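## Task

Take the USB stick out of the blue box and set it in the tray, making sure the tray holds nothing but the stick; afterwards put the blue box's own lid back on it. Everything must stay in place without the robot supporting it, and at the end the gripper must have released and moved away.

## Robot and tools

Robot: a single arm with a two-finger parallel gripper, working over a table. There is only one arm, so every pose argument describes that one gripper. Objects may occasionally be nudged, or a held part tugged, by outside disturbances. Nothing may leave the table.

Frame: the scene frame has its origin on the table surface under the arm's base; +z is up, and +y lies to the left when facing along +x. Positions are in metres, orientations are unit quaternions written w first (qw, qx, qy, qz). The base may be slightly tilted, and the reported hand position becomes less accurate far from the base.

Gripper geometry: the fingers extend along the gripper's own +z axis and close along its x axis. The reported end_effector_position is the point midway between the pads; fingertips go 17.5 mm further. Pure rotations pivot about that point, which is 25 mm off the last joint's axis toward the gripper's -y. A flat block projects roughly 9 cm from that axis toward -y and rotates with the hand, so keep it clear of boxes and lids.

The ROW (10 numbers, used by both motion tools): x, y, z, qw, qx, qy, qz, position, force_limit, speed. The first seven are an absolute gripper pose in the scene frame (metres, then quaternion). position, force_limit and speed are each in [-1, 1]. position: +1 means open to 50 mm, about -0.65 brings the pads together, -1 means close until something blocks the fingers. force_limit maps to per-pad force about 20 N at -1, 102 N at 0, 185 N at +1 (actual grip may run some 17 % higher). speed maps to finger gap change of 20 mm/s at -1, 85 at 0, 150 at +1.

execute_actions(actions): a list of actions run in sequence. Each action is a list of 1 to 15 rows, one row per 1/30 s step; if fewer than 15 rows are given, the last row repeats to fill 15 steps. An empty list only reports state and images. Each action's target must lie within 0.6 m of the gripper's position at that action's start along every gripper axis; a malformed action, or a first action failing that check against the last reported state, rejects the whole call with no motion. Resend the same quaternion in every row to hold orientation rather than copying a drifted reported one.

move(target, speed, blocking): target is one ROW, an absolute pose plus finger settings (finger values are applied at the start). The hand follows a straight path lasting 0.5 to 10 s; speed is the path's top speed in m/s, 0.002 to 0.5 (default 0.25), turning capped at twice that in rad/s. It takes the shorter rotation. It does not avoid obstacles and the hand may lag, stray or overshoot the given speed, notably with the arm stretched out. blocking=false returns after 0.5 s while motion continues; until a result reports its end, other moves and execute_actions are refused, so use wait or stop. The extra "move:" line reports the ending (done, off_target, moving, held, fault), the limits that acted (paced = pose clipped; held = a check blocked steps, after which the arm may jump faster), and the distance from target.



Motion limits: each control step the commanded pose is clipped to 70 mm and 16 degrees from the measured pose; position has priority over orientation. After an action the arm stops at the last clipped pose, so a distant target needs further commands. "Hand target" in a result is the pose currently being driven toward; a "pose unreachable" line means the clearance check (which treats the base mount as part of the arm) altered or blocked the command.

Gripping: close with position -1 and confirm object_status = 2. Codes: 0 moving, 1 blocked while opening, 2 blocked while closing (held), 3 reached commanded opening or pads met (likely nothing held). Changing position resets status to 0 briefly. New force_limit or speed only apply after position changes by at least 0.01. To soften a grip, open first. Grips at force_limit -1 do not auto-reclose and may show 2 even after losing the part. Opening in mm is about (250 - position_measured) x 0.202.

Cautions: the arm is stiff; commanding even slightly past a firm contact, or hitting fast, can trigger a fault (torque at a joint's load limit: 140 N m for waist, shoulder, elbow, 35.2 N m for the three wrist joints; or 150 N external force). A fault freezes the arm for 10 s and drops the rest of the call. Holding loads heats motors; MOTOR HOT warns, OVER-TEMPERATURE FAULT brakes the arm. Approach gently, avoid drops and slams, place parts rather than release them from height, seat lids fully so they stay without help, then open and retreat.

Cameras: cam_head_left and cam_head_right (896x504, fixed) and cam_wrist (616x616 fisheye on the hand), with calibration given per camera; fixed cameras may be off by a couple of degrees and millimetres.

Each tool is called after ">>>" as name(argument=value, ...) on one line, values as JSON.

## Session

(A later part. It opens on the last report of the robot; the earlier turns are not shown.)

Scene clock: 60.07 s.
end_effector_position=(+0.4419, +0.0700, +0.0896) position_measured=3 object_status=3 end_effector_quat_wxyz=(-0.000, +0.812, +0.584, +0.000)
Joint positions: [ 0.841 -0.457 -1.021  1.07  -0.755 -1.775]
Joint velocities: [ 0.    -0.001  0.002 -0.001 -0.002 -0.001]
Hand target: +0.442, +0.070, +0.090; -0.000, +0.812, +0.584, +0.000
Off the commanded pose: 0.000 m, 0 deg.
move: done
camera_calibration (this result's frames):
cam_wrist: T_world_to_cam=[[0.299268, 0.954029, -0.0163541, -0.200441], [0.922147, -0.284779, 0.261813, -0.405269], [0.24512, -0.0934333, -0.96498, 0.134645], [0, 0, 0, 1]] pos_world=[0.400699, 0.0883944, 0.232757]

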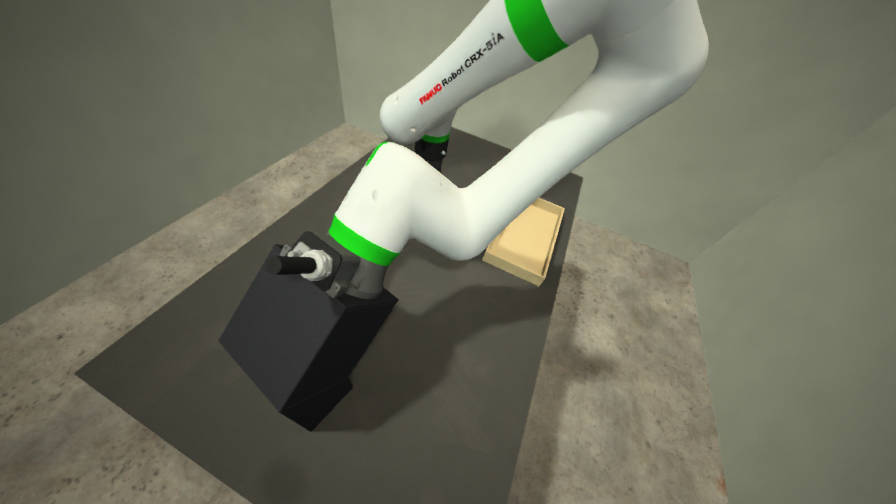

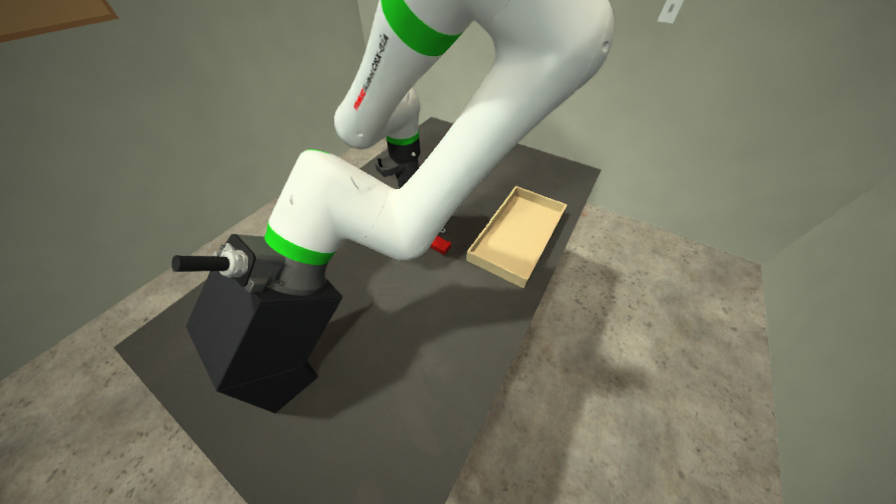

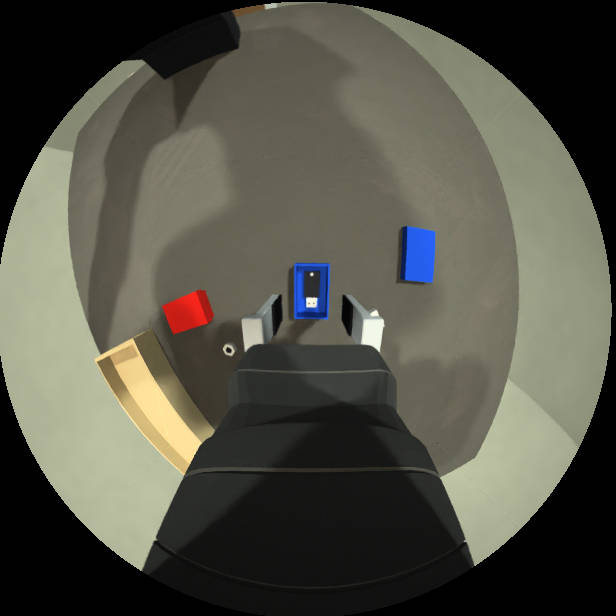

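>>> move(target=[0.4472, 0.0679, 0.07, -0.3430, 0.7356, 0.5295, -0.2469, 1, -0.2, 0], speed=0.3)

Scene clock: 131.73 s.
end_effector_position=(+0.4476, +0.0679, +0.0702) position_measured=3 object_status=3 end_effector_quat_wxyz=(-0.343, +0.736, +0.529, -0.247)
Joint positions: [ 0.44   0.135 -0.054 -0.089 -1.364 -0.593]
Joint velocities: [-0.001  0.002  0.     0.001 -0.001  0.001]
Hand target: +0.448, +0.068, +0.070; -0.343, +0.736, +0.529, -0.247
Off the commanded pose: 0.000 m, 0 deg.
move: done
camera_calibration (this result's frames):
cam_wrist: T_world_to_cam=[[0.29484, 0.95554, 0.00357661, -0.199984], [0.785728, -0.240309, -0.569985, -0.289604], [-0.543784, 0.170864, -0.821648, 0.439399], [0, 0, 0, 1]] pos_world=[0.525451, 0.0464204, 0.196676]

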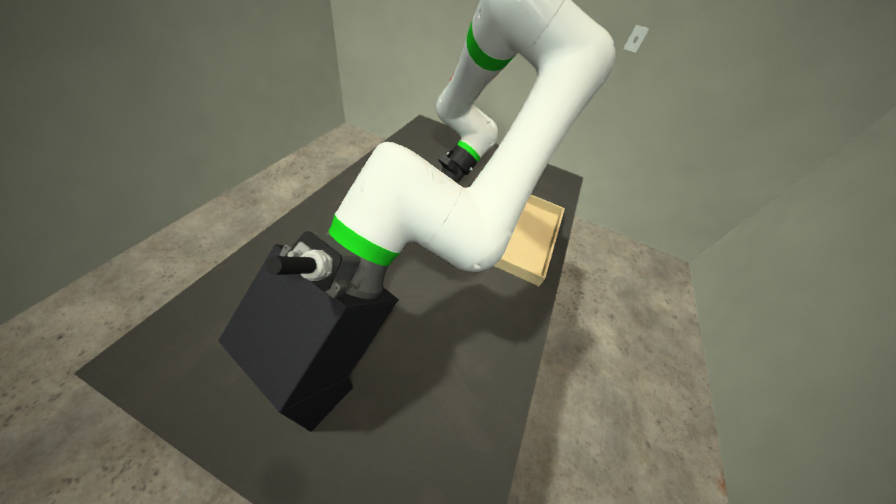

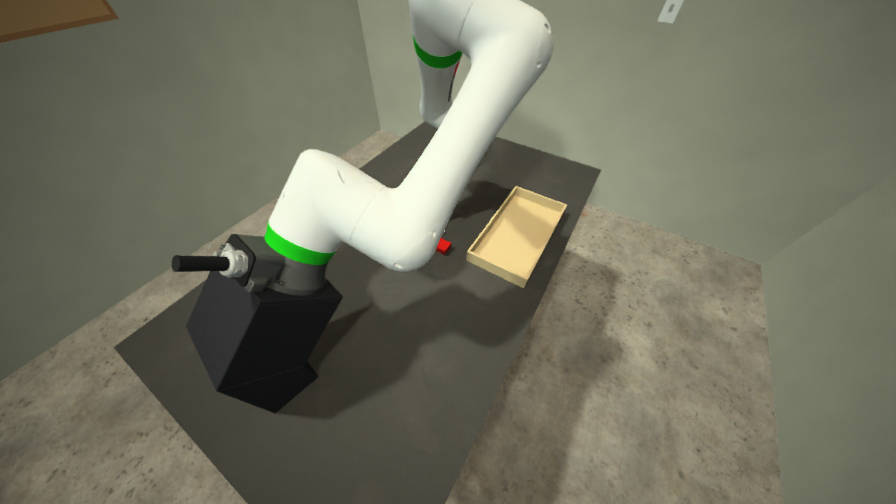

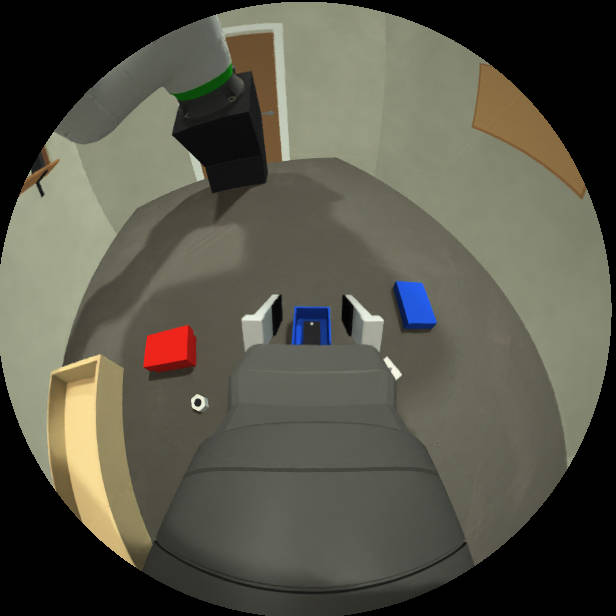

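>>> move(target=[0.4472, 0.0679, 0.024, -0.3430, 0.7356, 0.5295, -0.2469, 1, -0.2, 0], speed=0.08)

>>> zoom_image(camera="cam_wrist", region=[240, 240, 390, 350])

Scene clock: 136.83 s.
end_effector_position=(+0.4472, +0.0680, +0.0241) position_measured=3 object_status=3 end_effector_quat_wxyz=(-0.343, +0.736, +0.529, -0.247)
Joint positions: [ 0.405  0.234 -0.01  -0.09  -1.312 -0.552]
Joint velocities: [-0.001 -0.    -0.     0.    -0.001 -0.   ]
Hand target: +0.447, +0.068, +0.024; -0.343, +0.736, +0.529, -0.247
Off the commanded pose: 0.000 m, 0 deg.
move: done
camera_calibration (this result's frames):
cam_wrist: T_world_to_cam=[[0.29357, 0.955929, 0.0041109, -0.199272], [0.785737, -0.238849, -0.570586, -0.315652], [-0.544458, 0.170737, -0.821227, 0.401575], [0, 0, 0, 1]] pos_world=[0.525161, 0.0465334, 0.150497]

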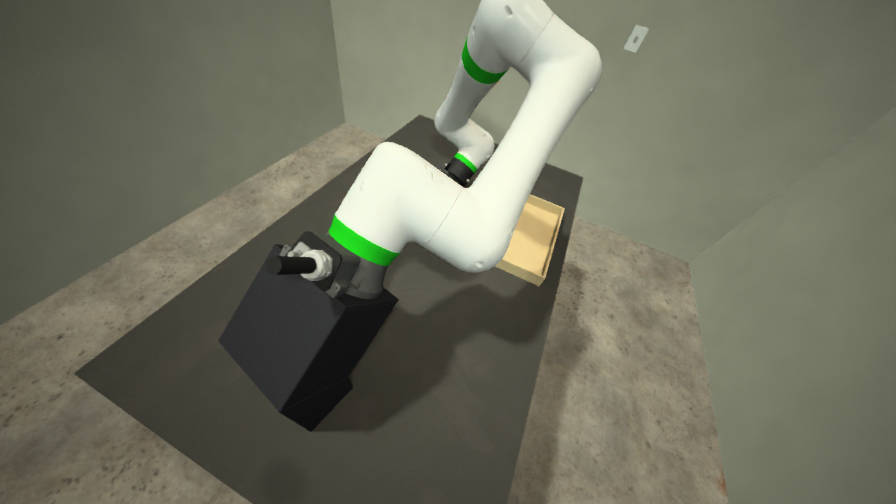

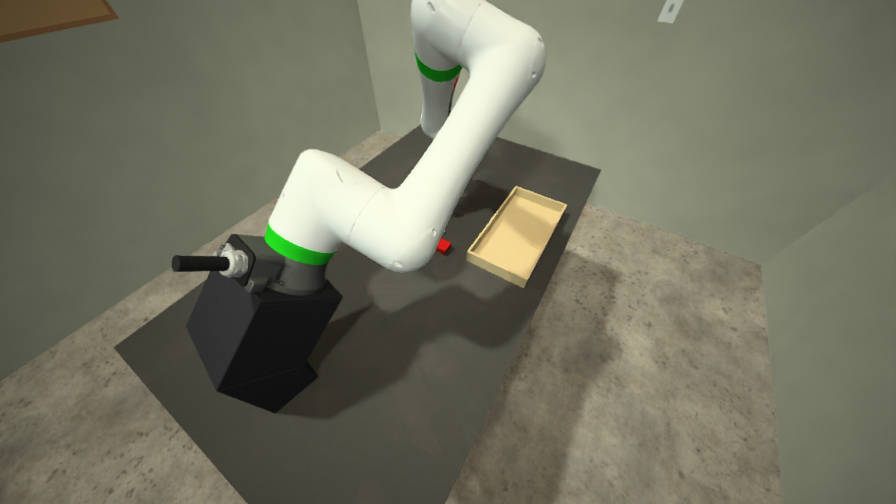

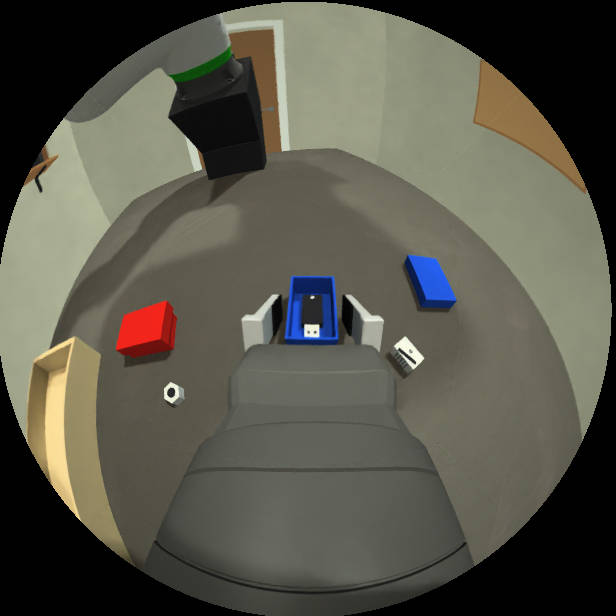

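Region (240, 240, 390, 350) of cam_wrist's 616x616 image, scaled by 3.360, with more detail than that image has; it fills the top 370 rows of this view, and the rest is white.

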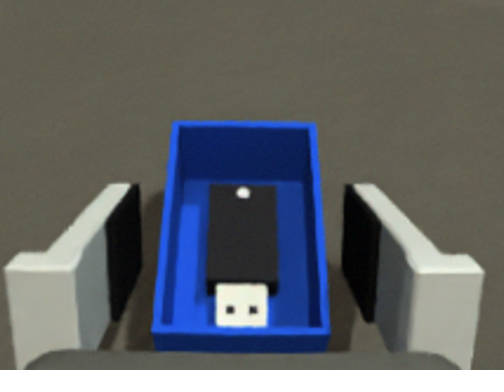

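The fingers are on either side of the box, so I'll close on it and lift.

>>> move(target=[0.4472, 0.0679, 0.024, -0.3430, 0.7356, 0.5295, -0.2469, -1, -0.2, 0], speed=0.08)

>>> move(target=[0.4472, 0.0679, 0.10, -0.3430, 0.7356, 0.5295, -0.2469, -1, -0.2, 0], speed=0.12)

Scene clock: 140.40 s.
end_effector_position=(+0.4472, +0.0679, +0.0240) position_measured=72 object_status=2 end_effector_quat_wxyz=(-0.343, +0.736, +0.529, -0.247)
Joint positions: [ 0.405  0.235 -0.01  -0.09  -1.312 -0.552]
Joint velocities: [ 0.     0.001  0.    -0.     0.    -0.002]
Hand target: +0.447, +0.068, +0.024; -0.343, +0.736, +0.529, -0.247
Off the commanded pose: 0.000 m, 0 deg.
move: done
camera_calibration (this result's frames):
cam_wrist: T_world_to_cam=[[0.293585, 0.955924, 0.0041027, -0.199246], [0.785732, -0.238866, -0.570585, -0.315729], [-0.544456, 0.170739, -0.821228, 0.401531], [0, 0, 0, 1]] pos_world=[0.52519, 0.04649, 0.150416]

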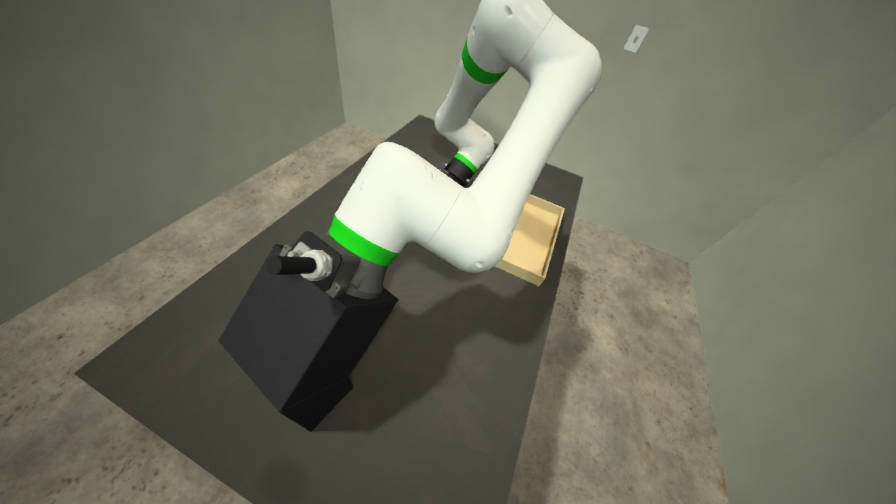

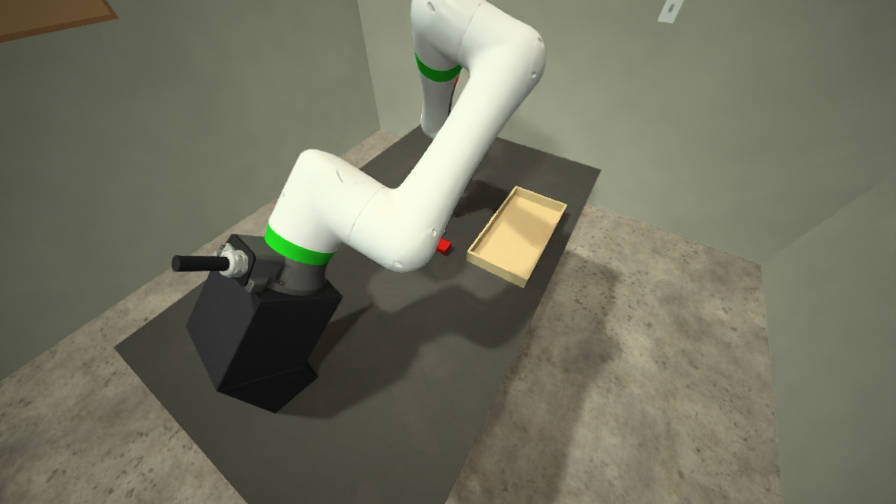

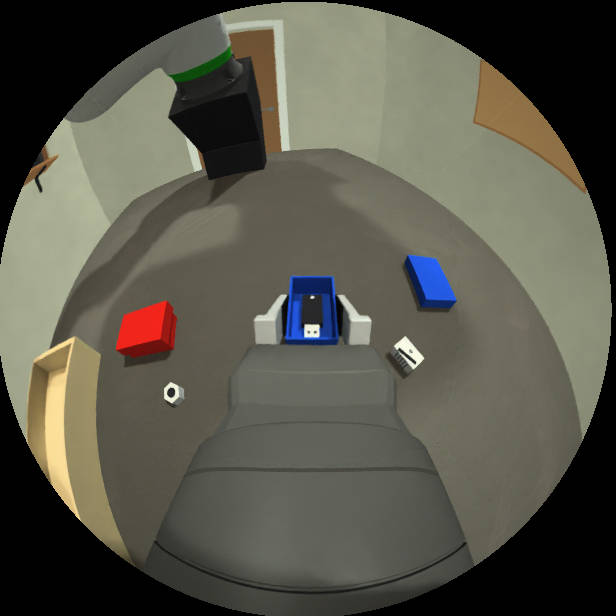

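Scene clock: 141.37 s.
end_effector_position=(+0.4473, +0.0678, +0.0999) position_measured=72 object_status=2 end_effector_quat_wxyz=(-0.343, +0.736, +0.529, -0.247)
Joint positions: [ 0.465  0.073 -0.077 -0.087 -1.403 -0.62 ]
Joint velocities: [ 0.002 -0.001 -0.     0.001  0.    -0.   ]
Hand target: +0.447, +0.068, +0.100; -0.343, +0.736, +0.529, -0.247
Off the commanded pose: 0.000 m, 0 deg.
move: done
camera_calibration (this result's frames):
cam_wrist: T_world_to_cam=[[0.29345, 0.955966, 0.00399227, -0.199379], [0.785732, -0.238811, -0.570608, -0.272501], [-0.544529, 0.170582, -0.821213, 0.463936], [0, 0, 0, 1]] pos_world=[0.525247, 0.0463844, 0.226294]

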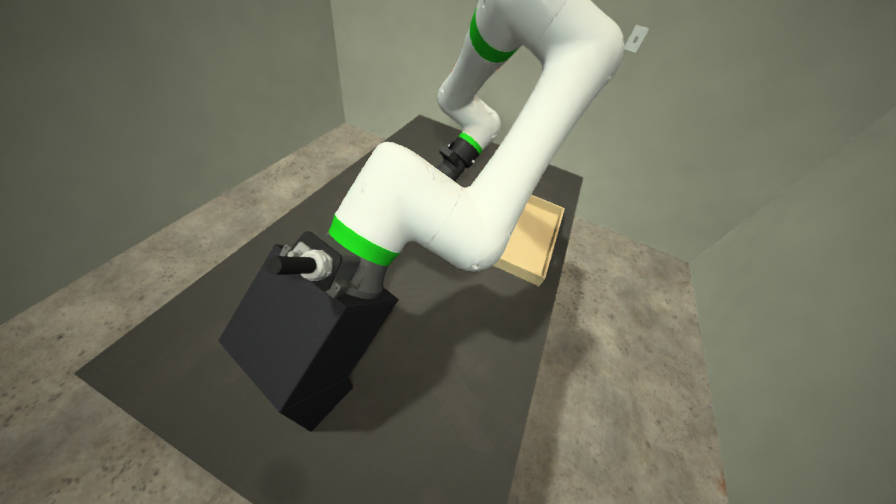

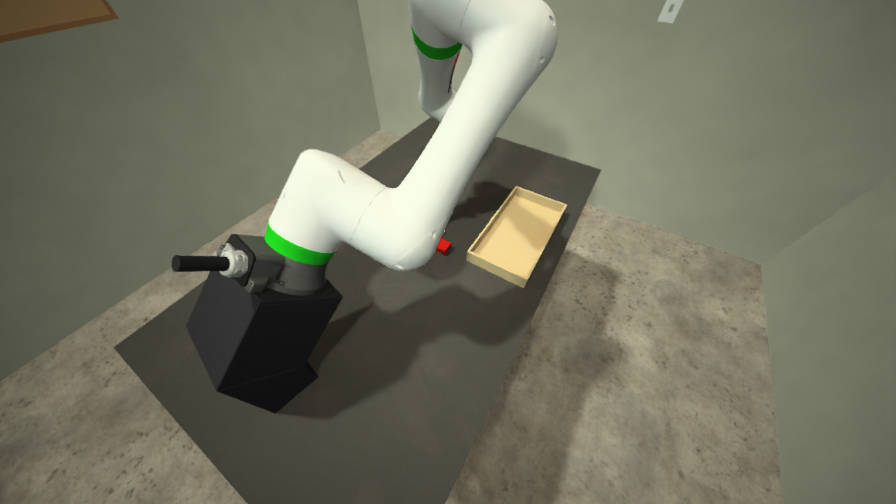

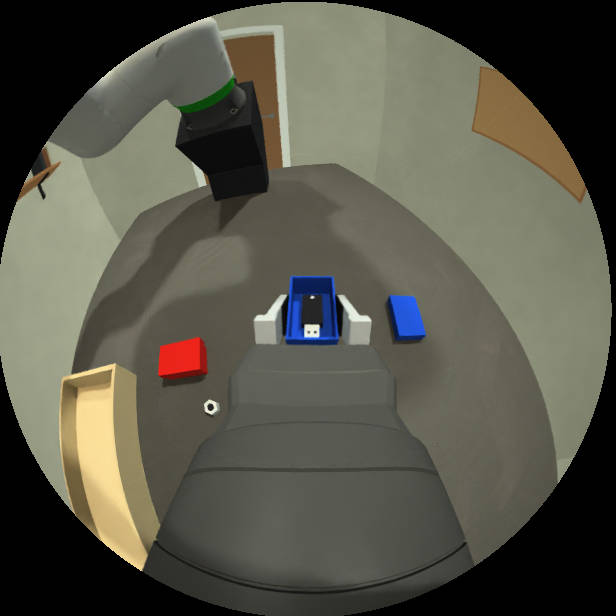

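>>> move(target=[0.60, -0.30, 0.10, -0.2988, 0.6409, 0.6409, -0.2988, -1, -0.2, 0], speed=0.3)

>>> move(target=[0.60, -0.30, 0.09, 0.3799, 0.5964, 0.5964, 0.3799, -1, -0.2, 0], speed=0.4)

Scene clock: 151.07 s.
end_effector_position=(+0.6010, -0.2996, +0.0990) position_measured=72 object_status=2 end_effector_quat_wxyz=(-0.299, +0.641, +0.641, -0.298)
Joint positions: [-0.065  0.483  0.755  0.169 -1.866  0.156]
Joint velocities: [ 0.001  0.002  0.001  0.    -0.001  0.001]
Hand target: +0.601, -0.300, +0.099; -0.299, +0.641, +0.641, -0.298
Off the commanded pose: 0.002 m, 0 deg.
move: done
camera_calibration (this result's frames):
cam_wrist: T_world_to_cam=[[-0.0247591, 0.999681, 0.00496231, 0.31094], [0.820989, 0.0231652, -0.570473, -0.424304], [-0.570406, -0.0100504, -0.821301, 0.57105], [0, 0, 0, 1]] pos_world=[0.681778, -0.295272, 0.225407]

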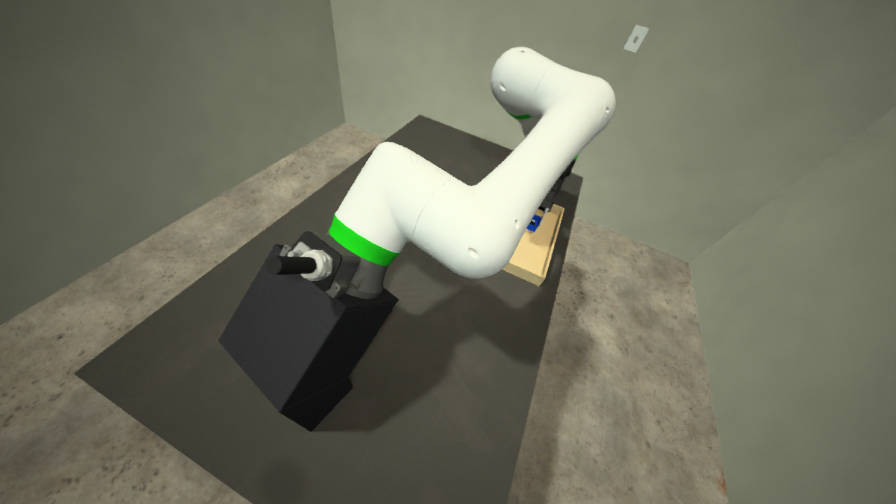

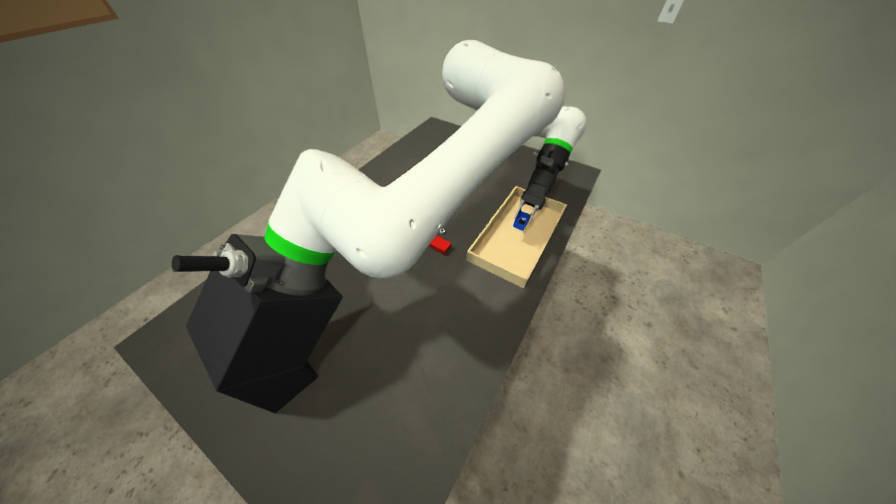

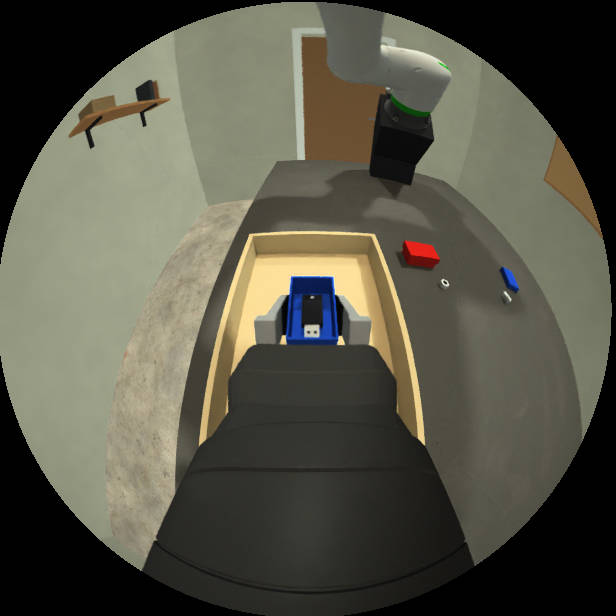

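Scene clock: 155.00 s.
end_effector_position=(+0.5996, -0.2999, +0.0900) position_measured=72 object_status=2 end_effector_quat_wxyz=(+0.380, +0.598, +0.595, +0.379)
Joint positions: [-1.     0.135 -0.479 -2.153 -1.45   2.481]
Joint velocities: [ 0.002  0.002  0.001  0.001  0.    -0.   ]
Hand target: +0.600, -0.300, +0.090; +0.380, +0.598, +0.595, +0.379
Off the commanded pose: 0.000 m, 0 deg.
move: done; limits=paced
camera_calibration (this result's frames):
cam_wrist: T_world_to_cam=[[0.00992112, 0.999683, -0.0231328, 0.292969], [0.171567, 0.0210891, 0.984947, -0.17948], [0.985122, -0.0137406, -0.171304, -0.429433], [0, 0, 0, 1]] pos_world=[0.45093, -0.294992, 0.109992]

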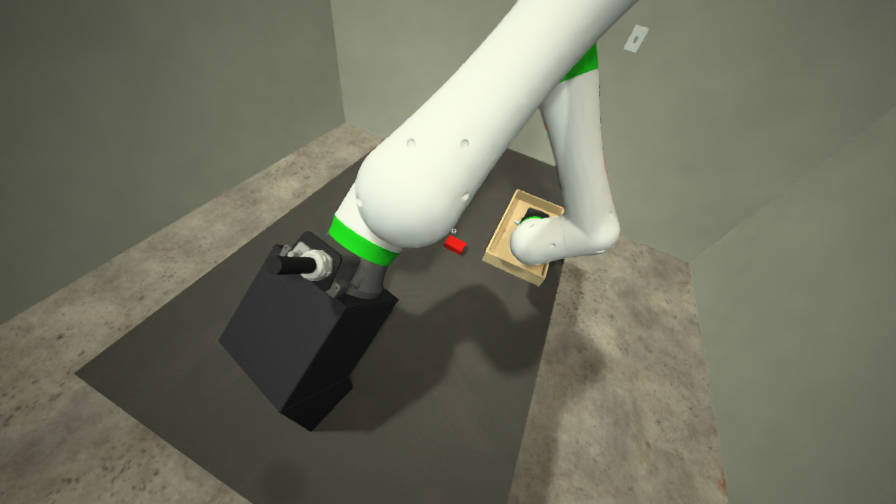

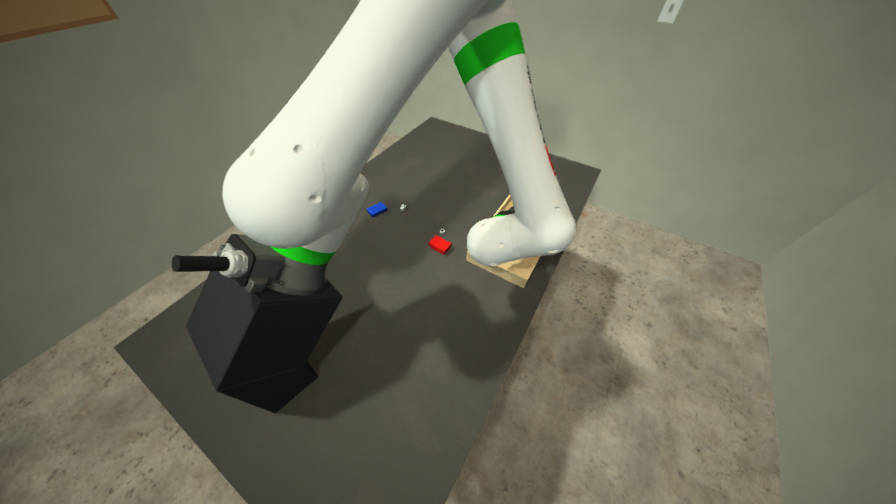

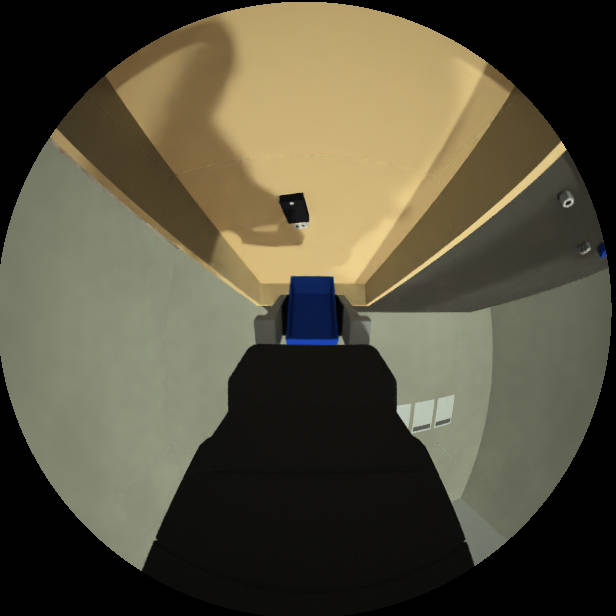

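>>> move(target=[0.60, -0.30, 0.10, -0.2988, 0.6409, 0.6409, -0.2988, -1, -0.2, 0], speed=0.4)

>>> move(target=[0.4472, 0.0679, 0.09, -0.3430, 0.7356, 0.5295, -0.2469, -1, -0.2, 0], speed=0.3)

Scene clock: 163.47 s.
end_effector_position=(+0.6005, -0.3001, +0.1001) position_measured=72 object_status=2 end_effector_quat_wxyz=(-0.297, +0.640, +0.642, -0.299)
Joint positions: [-0.064  0.477  0.746  0.173 -1.861  0.156]
Joint velocities: [-0.004 -0.001  0.001 -0.     0.     0.001]
Hand target: +0.600, -0.300, +0.100; -0.297, +0.640, +0.642, -0.299
Off the commanded pose: 0.000 m, 0 deg.
move: done; limits=paced
camera_calibration (this result's frames):
cam_wrist: T_world_to_cam=[[-0.0281773, 0.9996, 0.00261877, 0.313745], [0.821643, 0.0246528, -0.569469, -0.423234], [-0.569305, -0.0138944, -0.822009, 0.56988], [0, 0, 0, 1]] pos_world=[0.681024, -0.295267, 0.226606]

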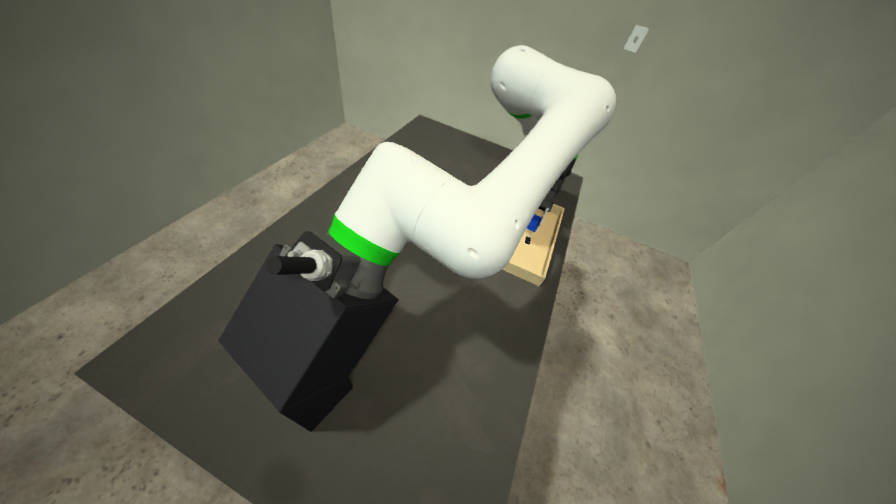

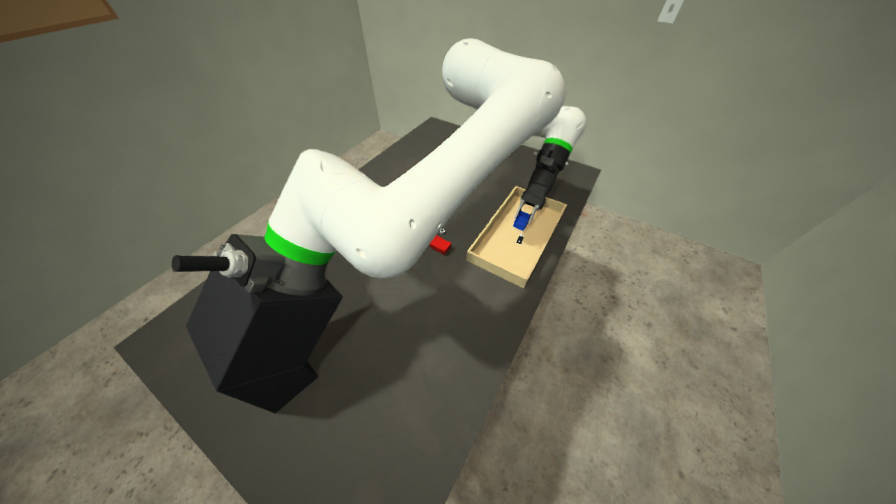

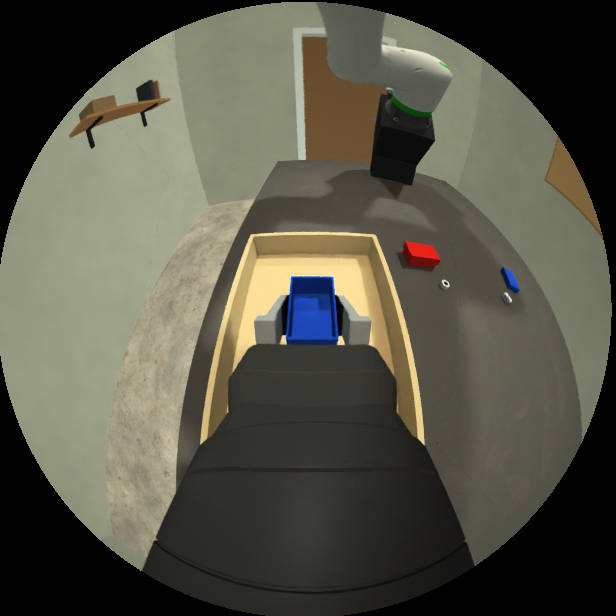

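Scene clock: 165.23 s.
end_effector_position=(+0.4462, +0.0675, +0.0911) position_measured=72 object_status=2 end_effector_quat_wxyz=(-0.343, +0.736, +0.529, -0.247)
Joint positions: [ 0.457  0.089 -0.074 -0.087 -1.389 -0.612]
Joint velocities: [ 0.    -0.002 -0.    -0.    -0.    -0.   ]
Hand target: +0.446, +0.067, +0.091; -0.343, +0.736, +0.529, -0.247
Off the commanded pose: 0.002 m, 0 deg.
move: done
camera_calibration (this result's frames):
cam_wrist: T_world_to_cam=[[0.293269, 0.956025, 0.0032131, -0.198582], [0.78582, -0.23914, -0.570349, -0.276803], [-0.5445, 0.169791, -0.821396, 0.456236], [0, 0, 0, 1]] pos_world=[0.524176, 0.0461899, 0.217514]

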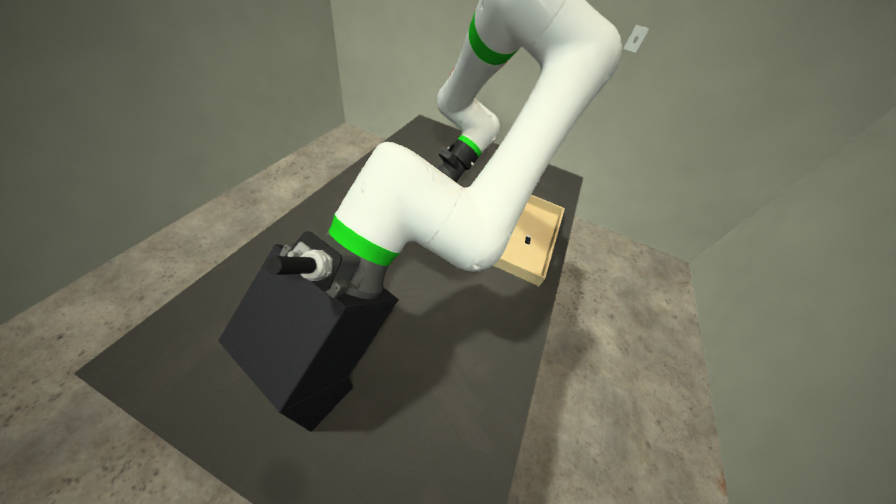

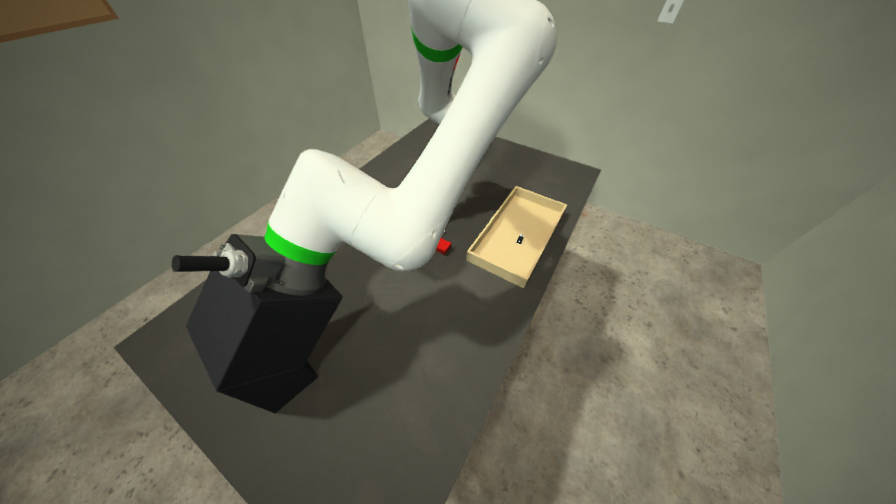

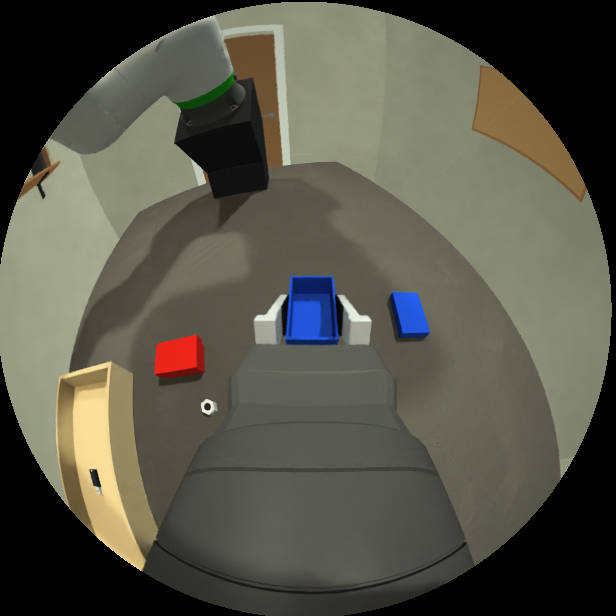

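>>> execute_actions(actions=[])

Scene clock: 175.60 s.
end_effector_position=(+0.4462, +0.0675, +0.0911) position_measured=72 object_status=2 end_effector_quat_wxyz=(-0.343, +0.736, +0.529, -0.247)
Joint positions: [ 0.458  0.089 -0.074 -0.087 -1.389 -0.612]
Joint velocities: [ 0.001  0.001  0.    -0.     0.    -0.001]
Hand target: +0.446, +0.067, +0.091; -0.343, +0.736, +0.529, -0.247
Off the commanded pose: 0.002 m, 0 deg.
camera_calibration (this result's frames):
cam_wrist: T_world_to_cam=[[0.293234, 0.956035, 0.0032263, -0.198578], [0.78582, -0.239101, -0.570367, -0.276783], [-0.54452, 0.169786, -0.821384, 0.45623], [0, 0, 0, 1]] pos_world=[0.524157, 0.0462075, 0.217513]

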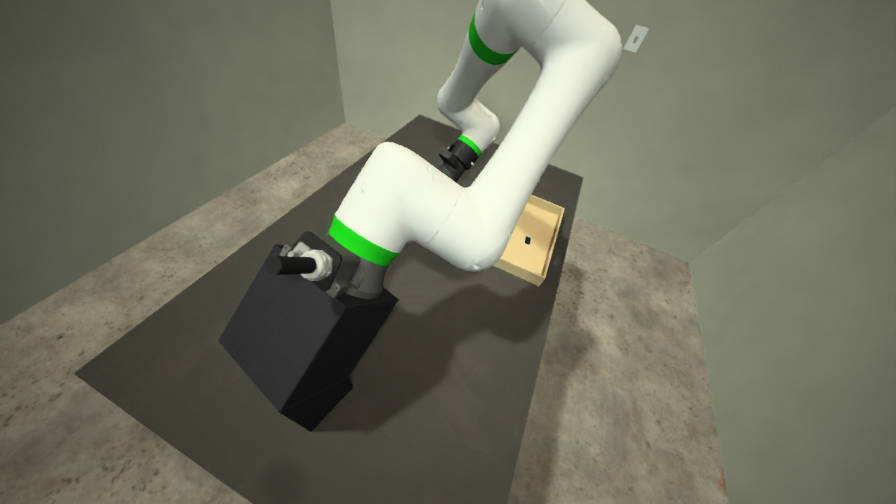

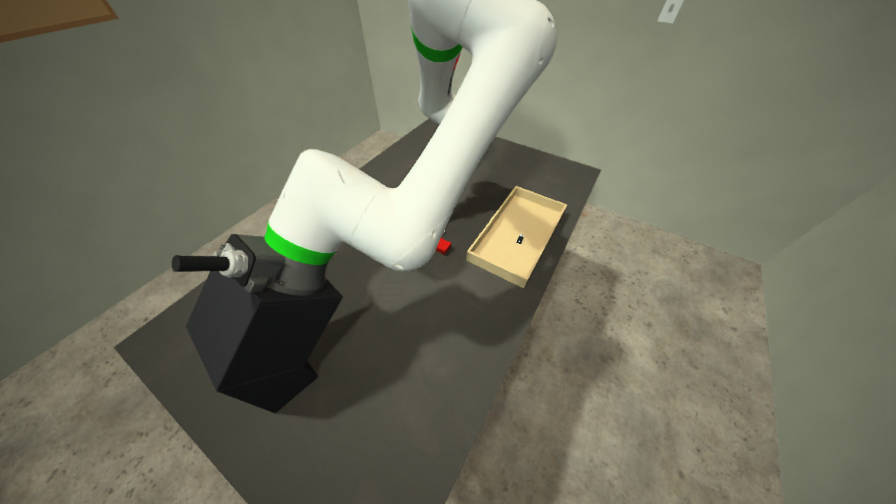

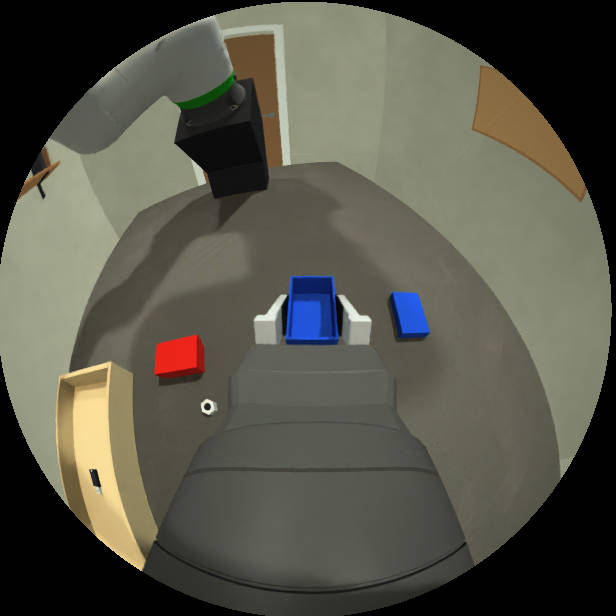

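>>> move(target=[0.4472, 0.0679, 0.026, -0.3430, 0.7356, 0.5295, -0.2469, -1, -0.2, 0], speed=0.06)

Scene clock: 178.60 s.
end_effector_position=(+0.4472, +0.0680, +0.0261) position_measured=72 object_status=2 end_effector_quat_wxyz=(-0.343, +0.736, +0.529, -0.247)
Joint positions: [ 0.407  0.23  -0.013 -0.09  -1.315 -0.554]
Joint velocities: [-0. -0. -0. -0.  0.  0.]
Hand target: +0.447, +0.068, +0.026; -0.343, +0.736, +0.529, -0.247
Off the commanded pose: 0.000 m, 0 deg.
move: done
camera_calibration (this result's frames):
cam_wrist: T_world_to_cam=[[0.293591, 0.955922, 0.00412348, -0.199315], [0.785724, -0.238857, -0.5706, -0.314466], [-0.544465, 0.170763, -0.821218, 0.403222], [0, 0, 0, 1]] pos_world=[0.52514, 0.0465616, 0.15252]

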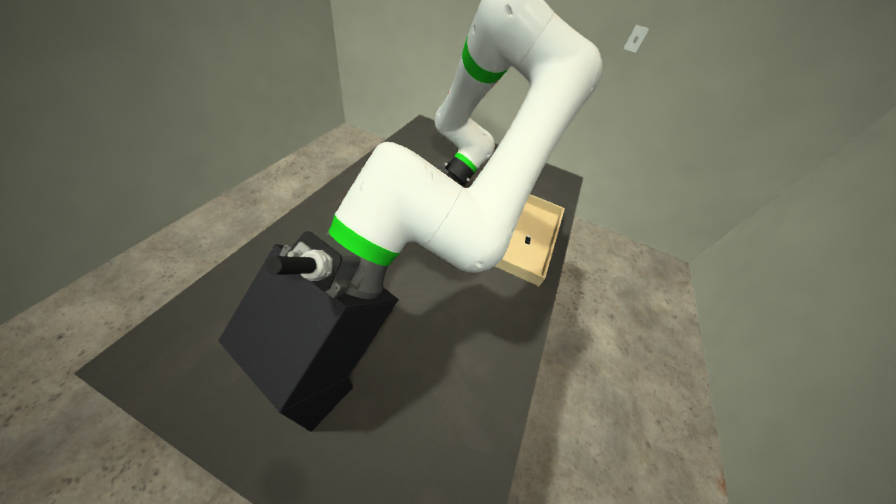

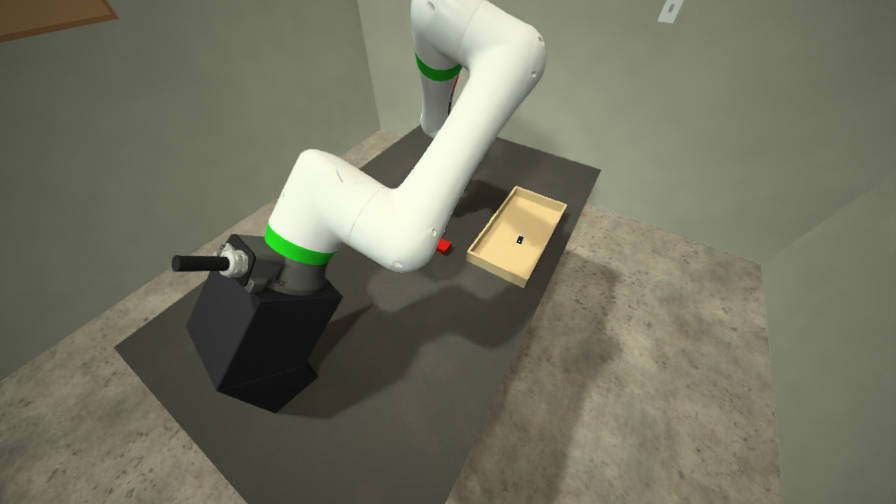

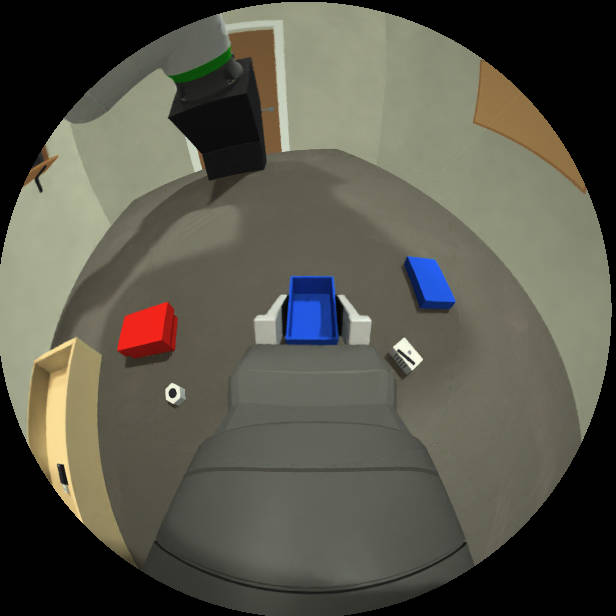

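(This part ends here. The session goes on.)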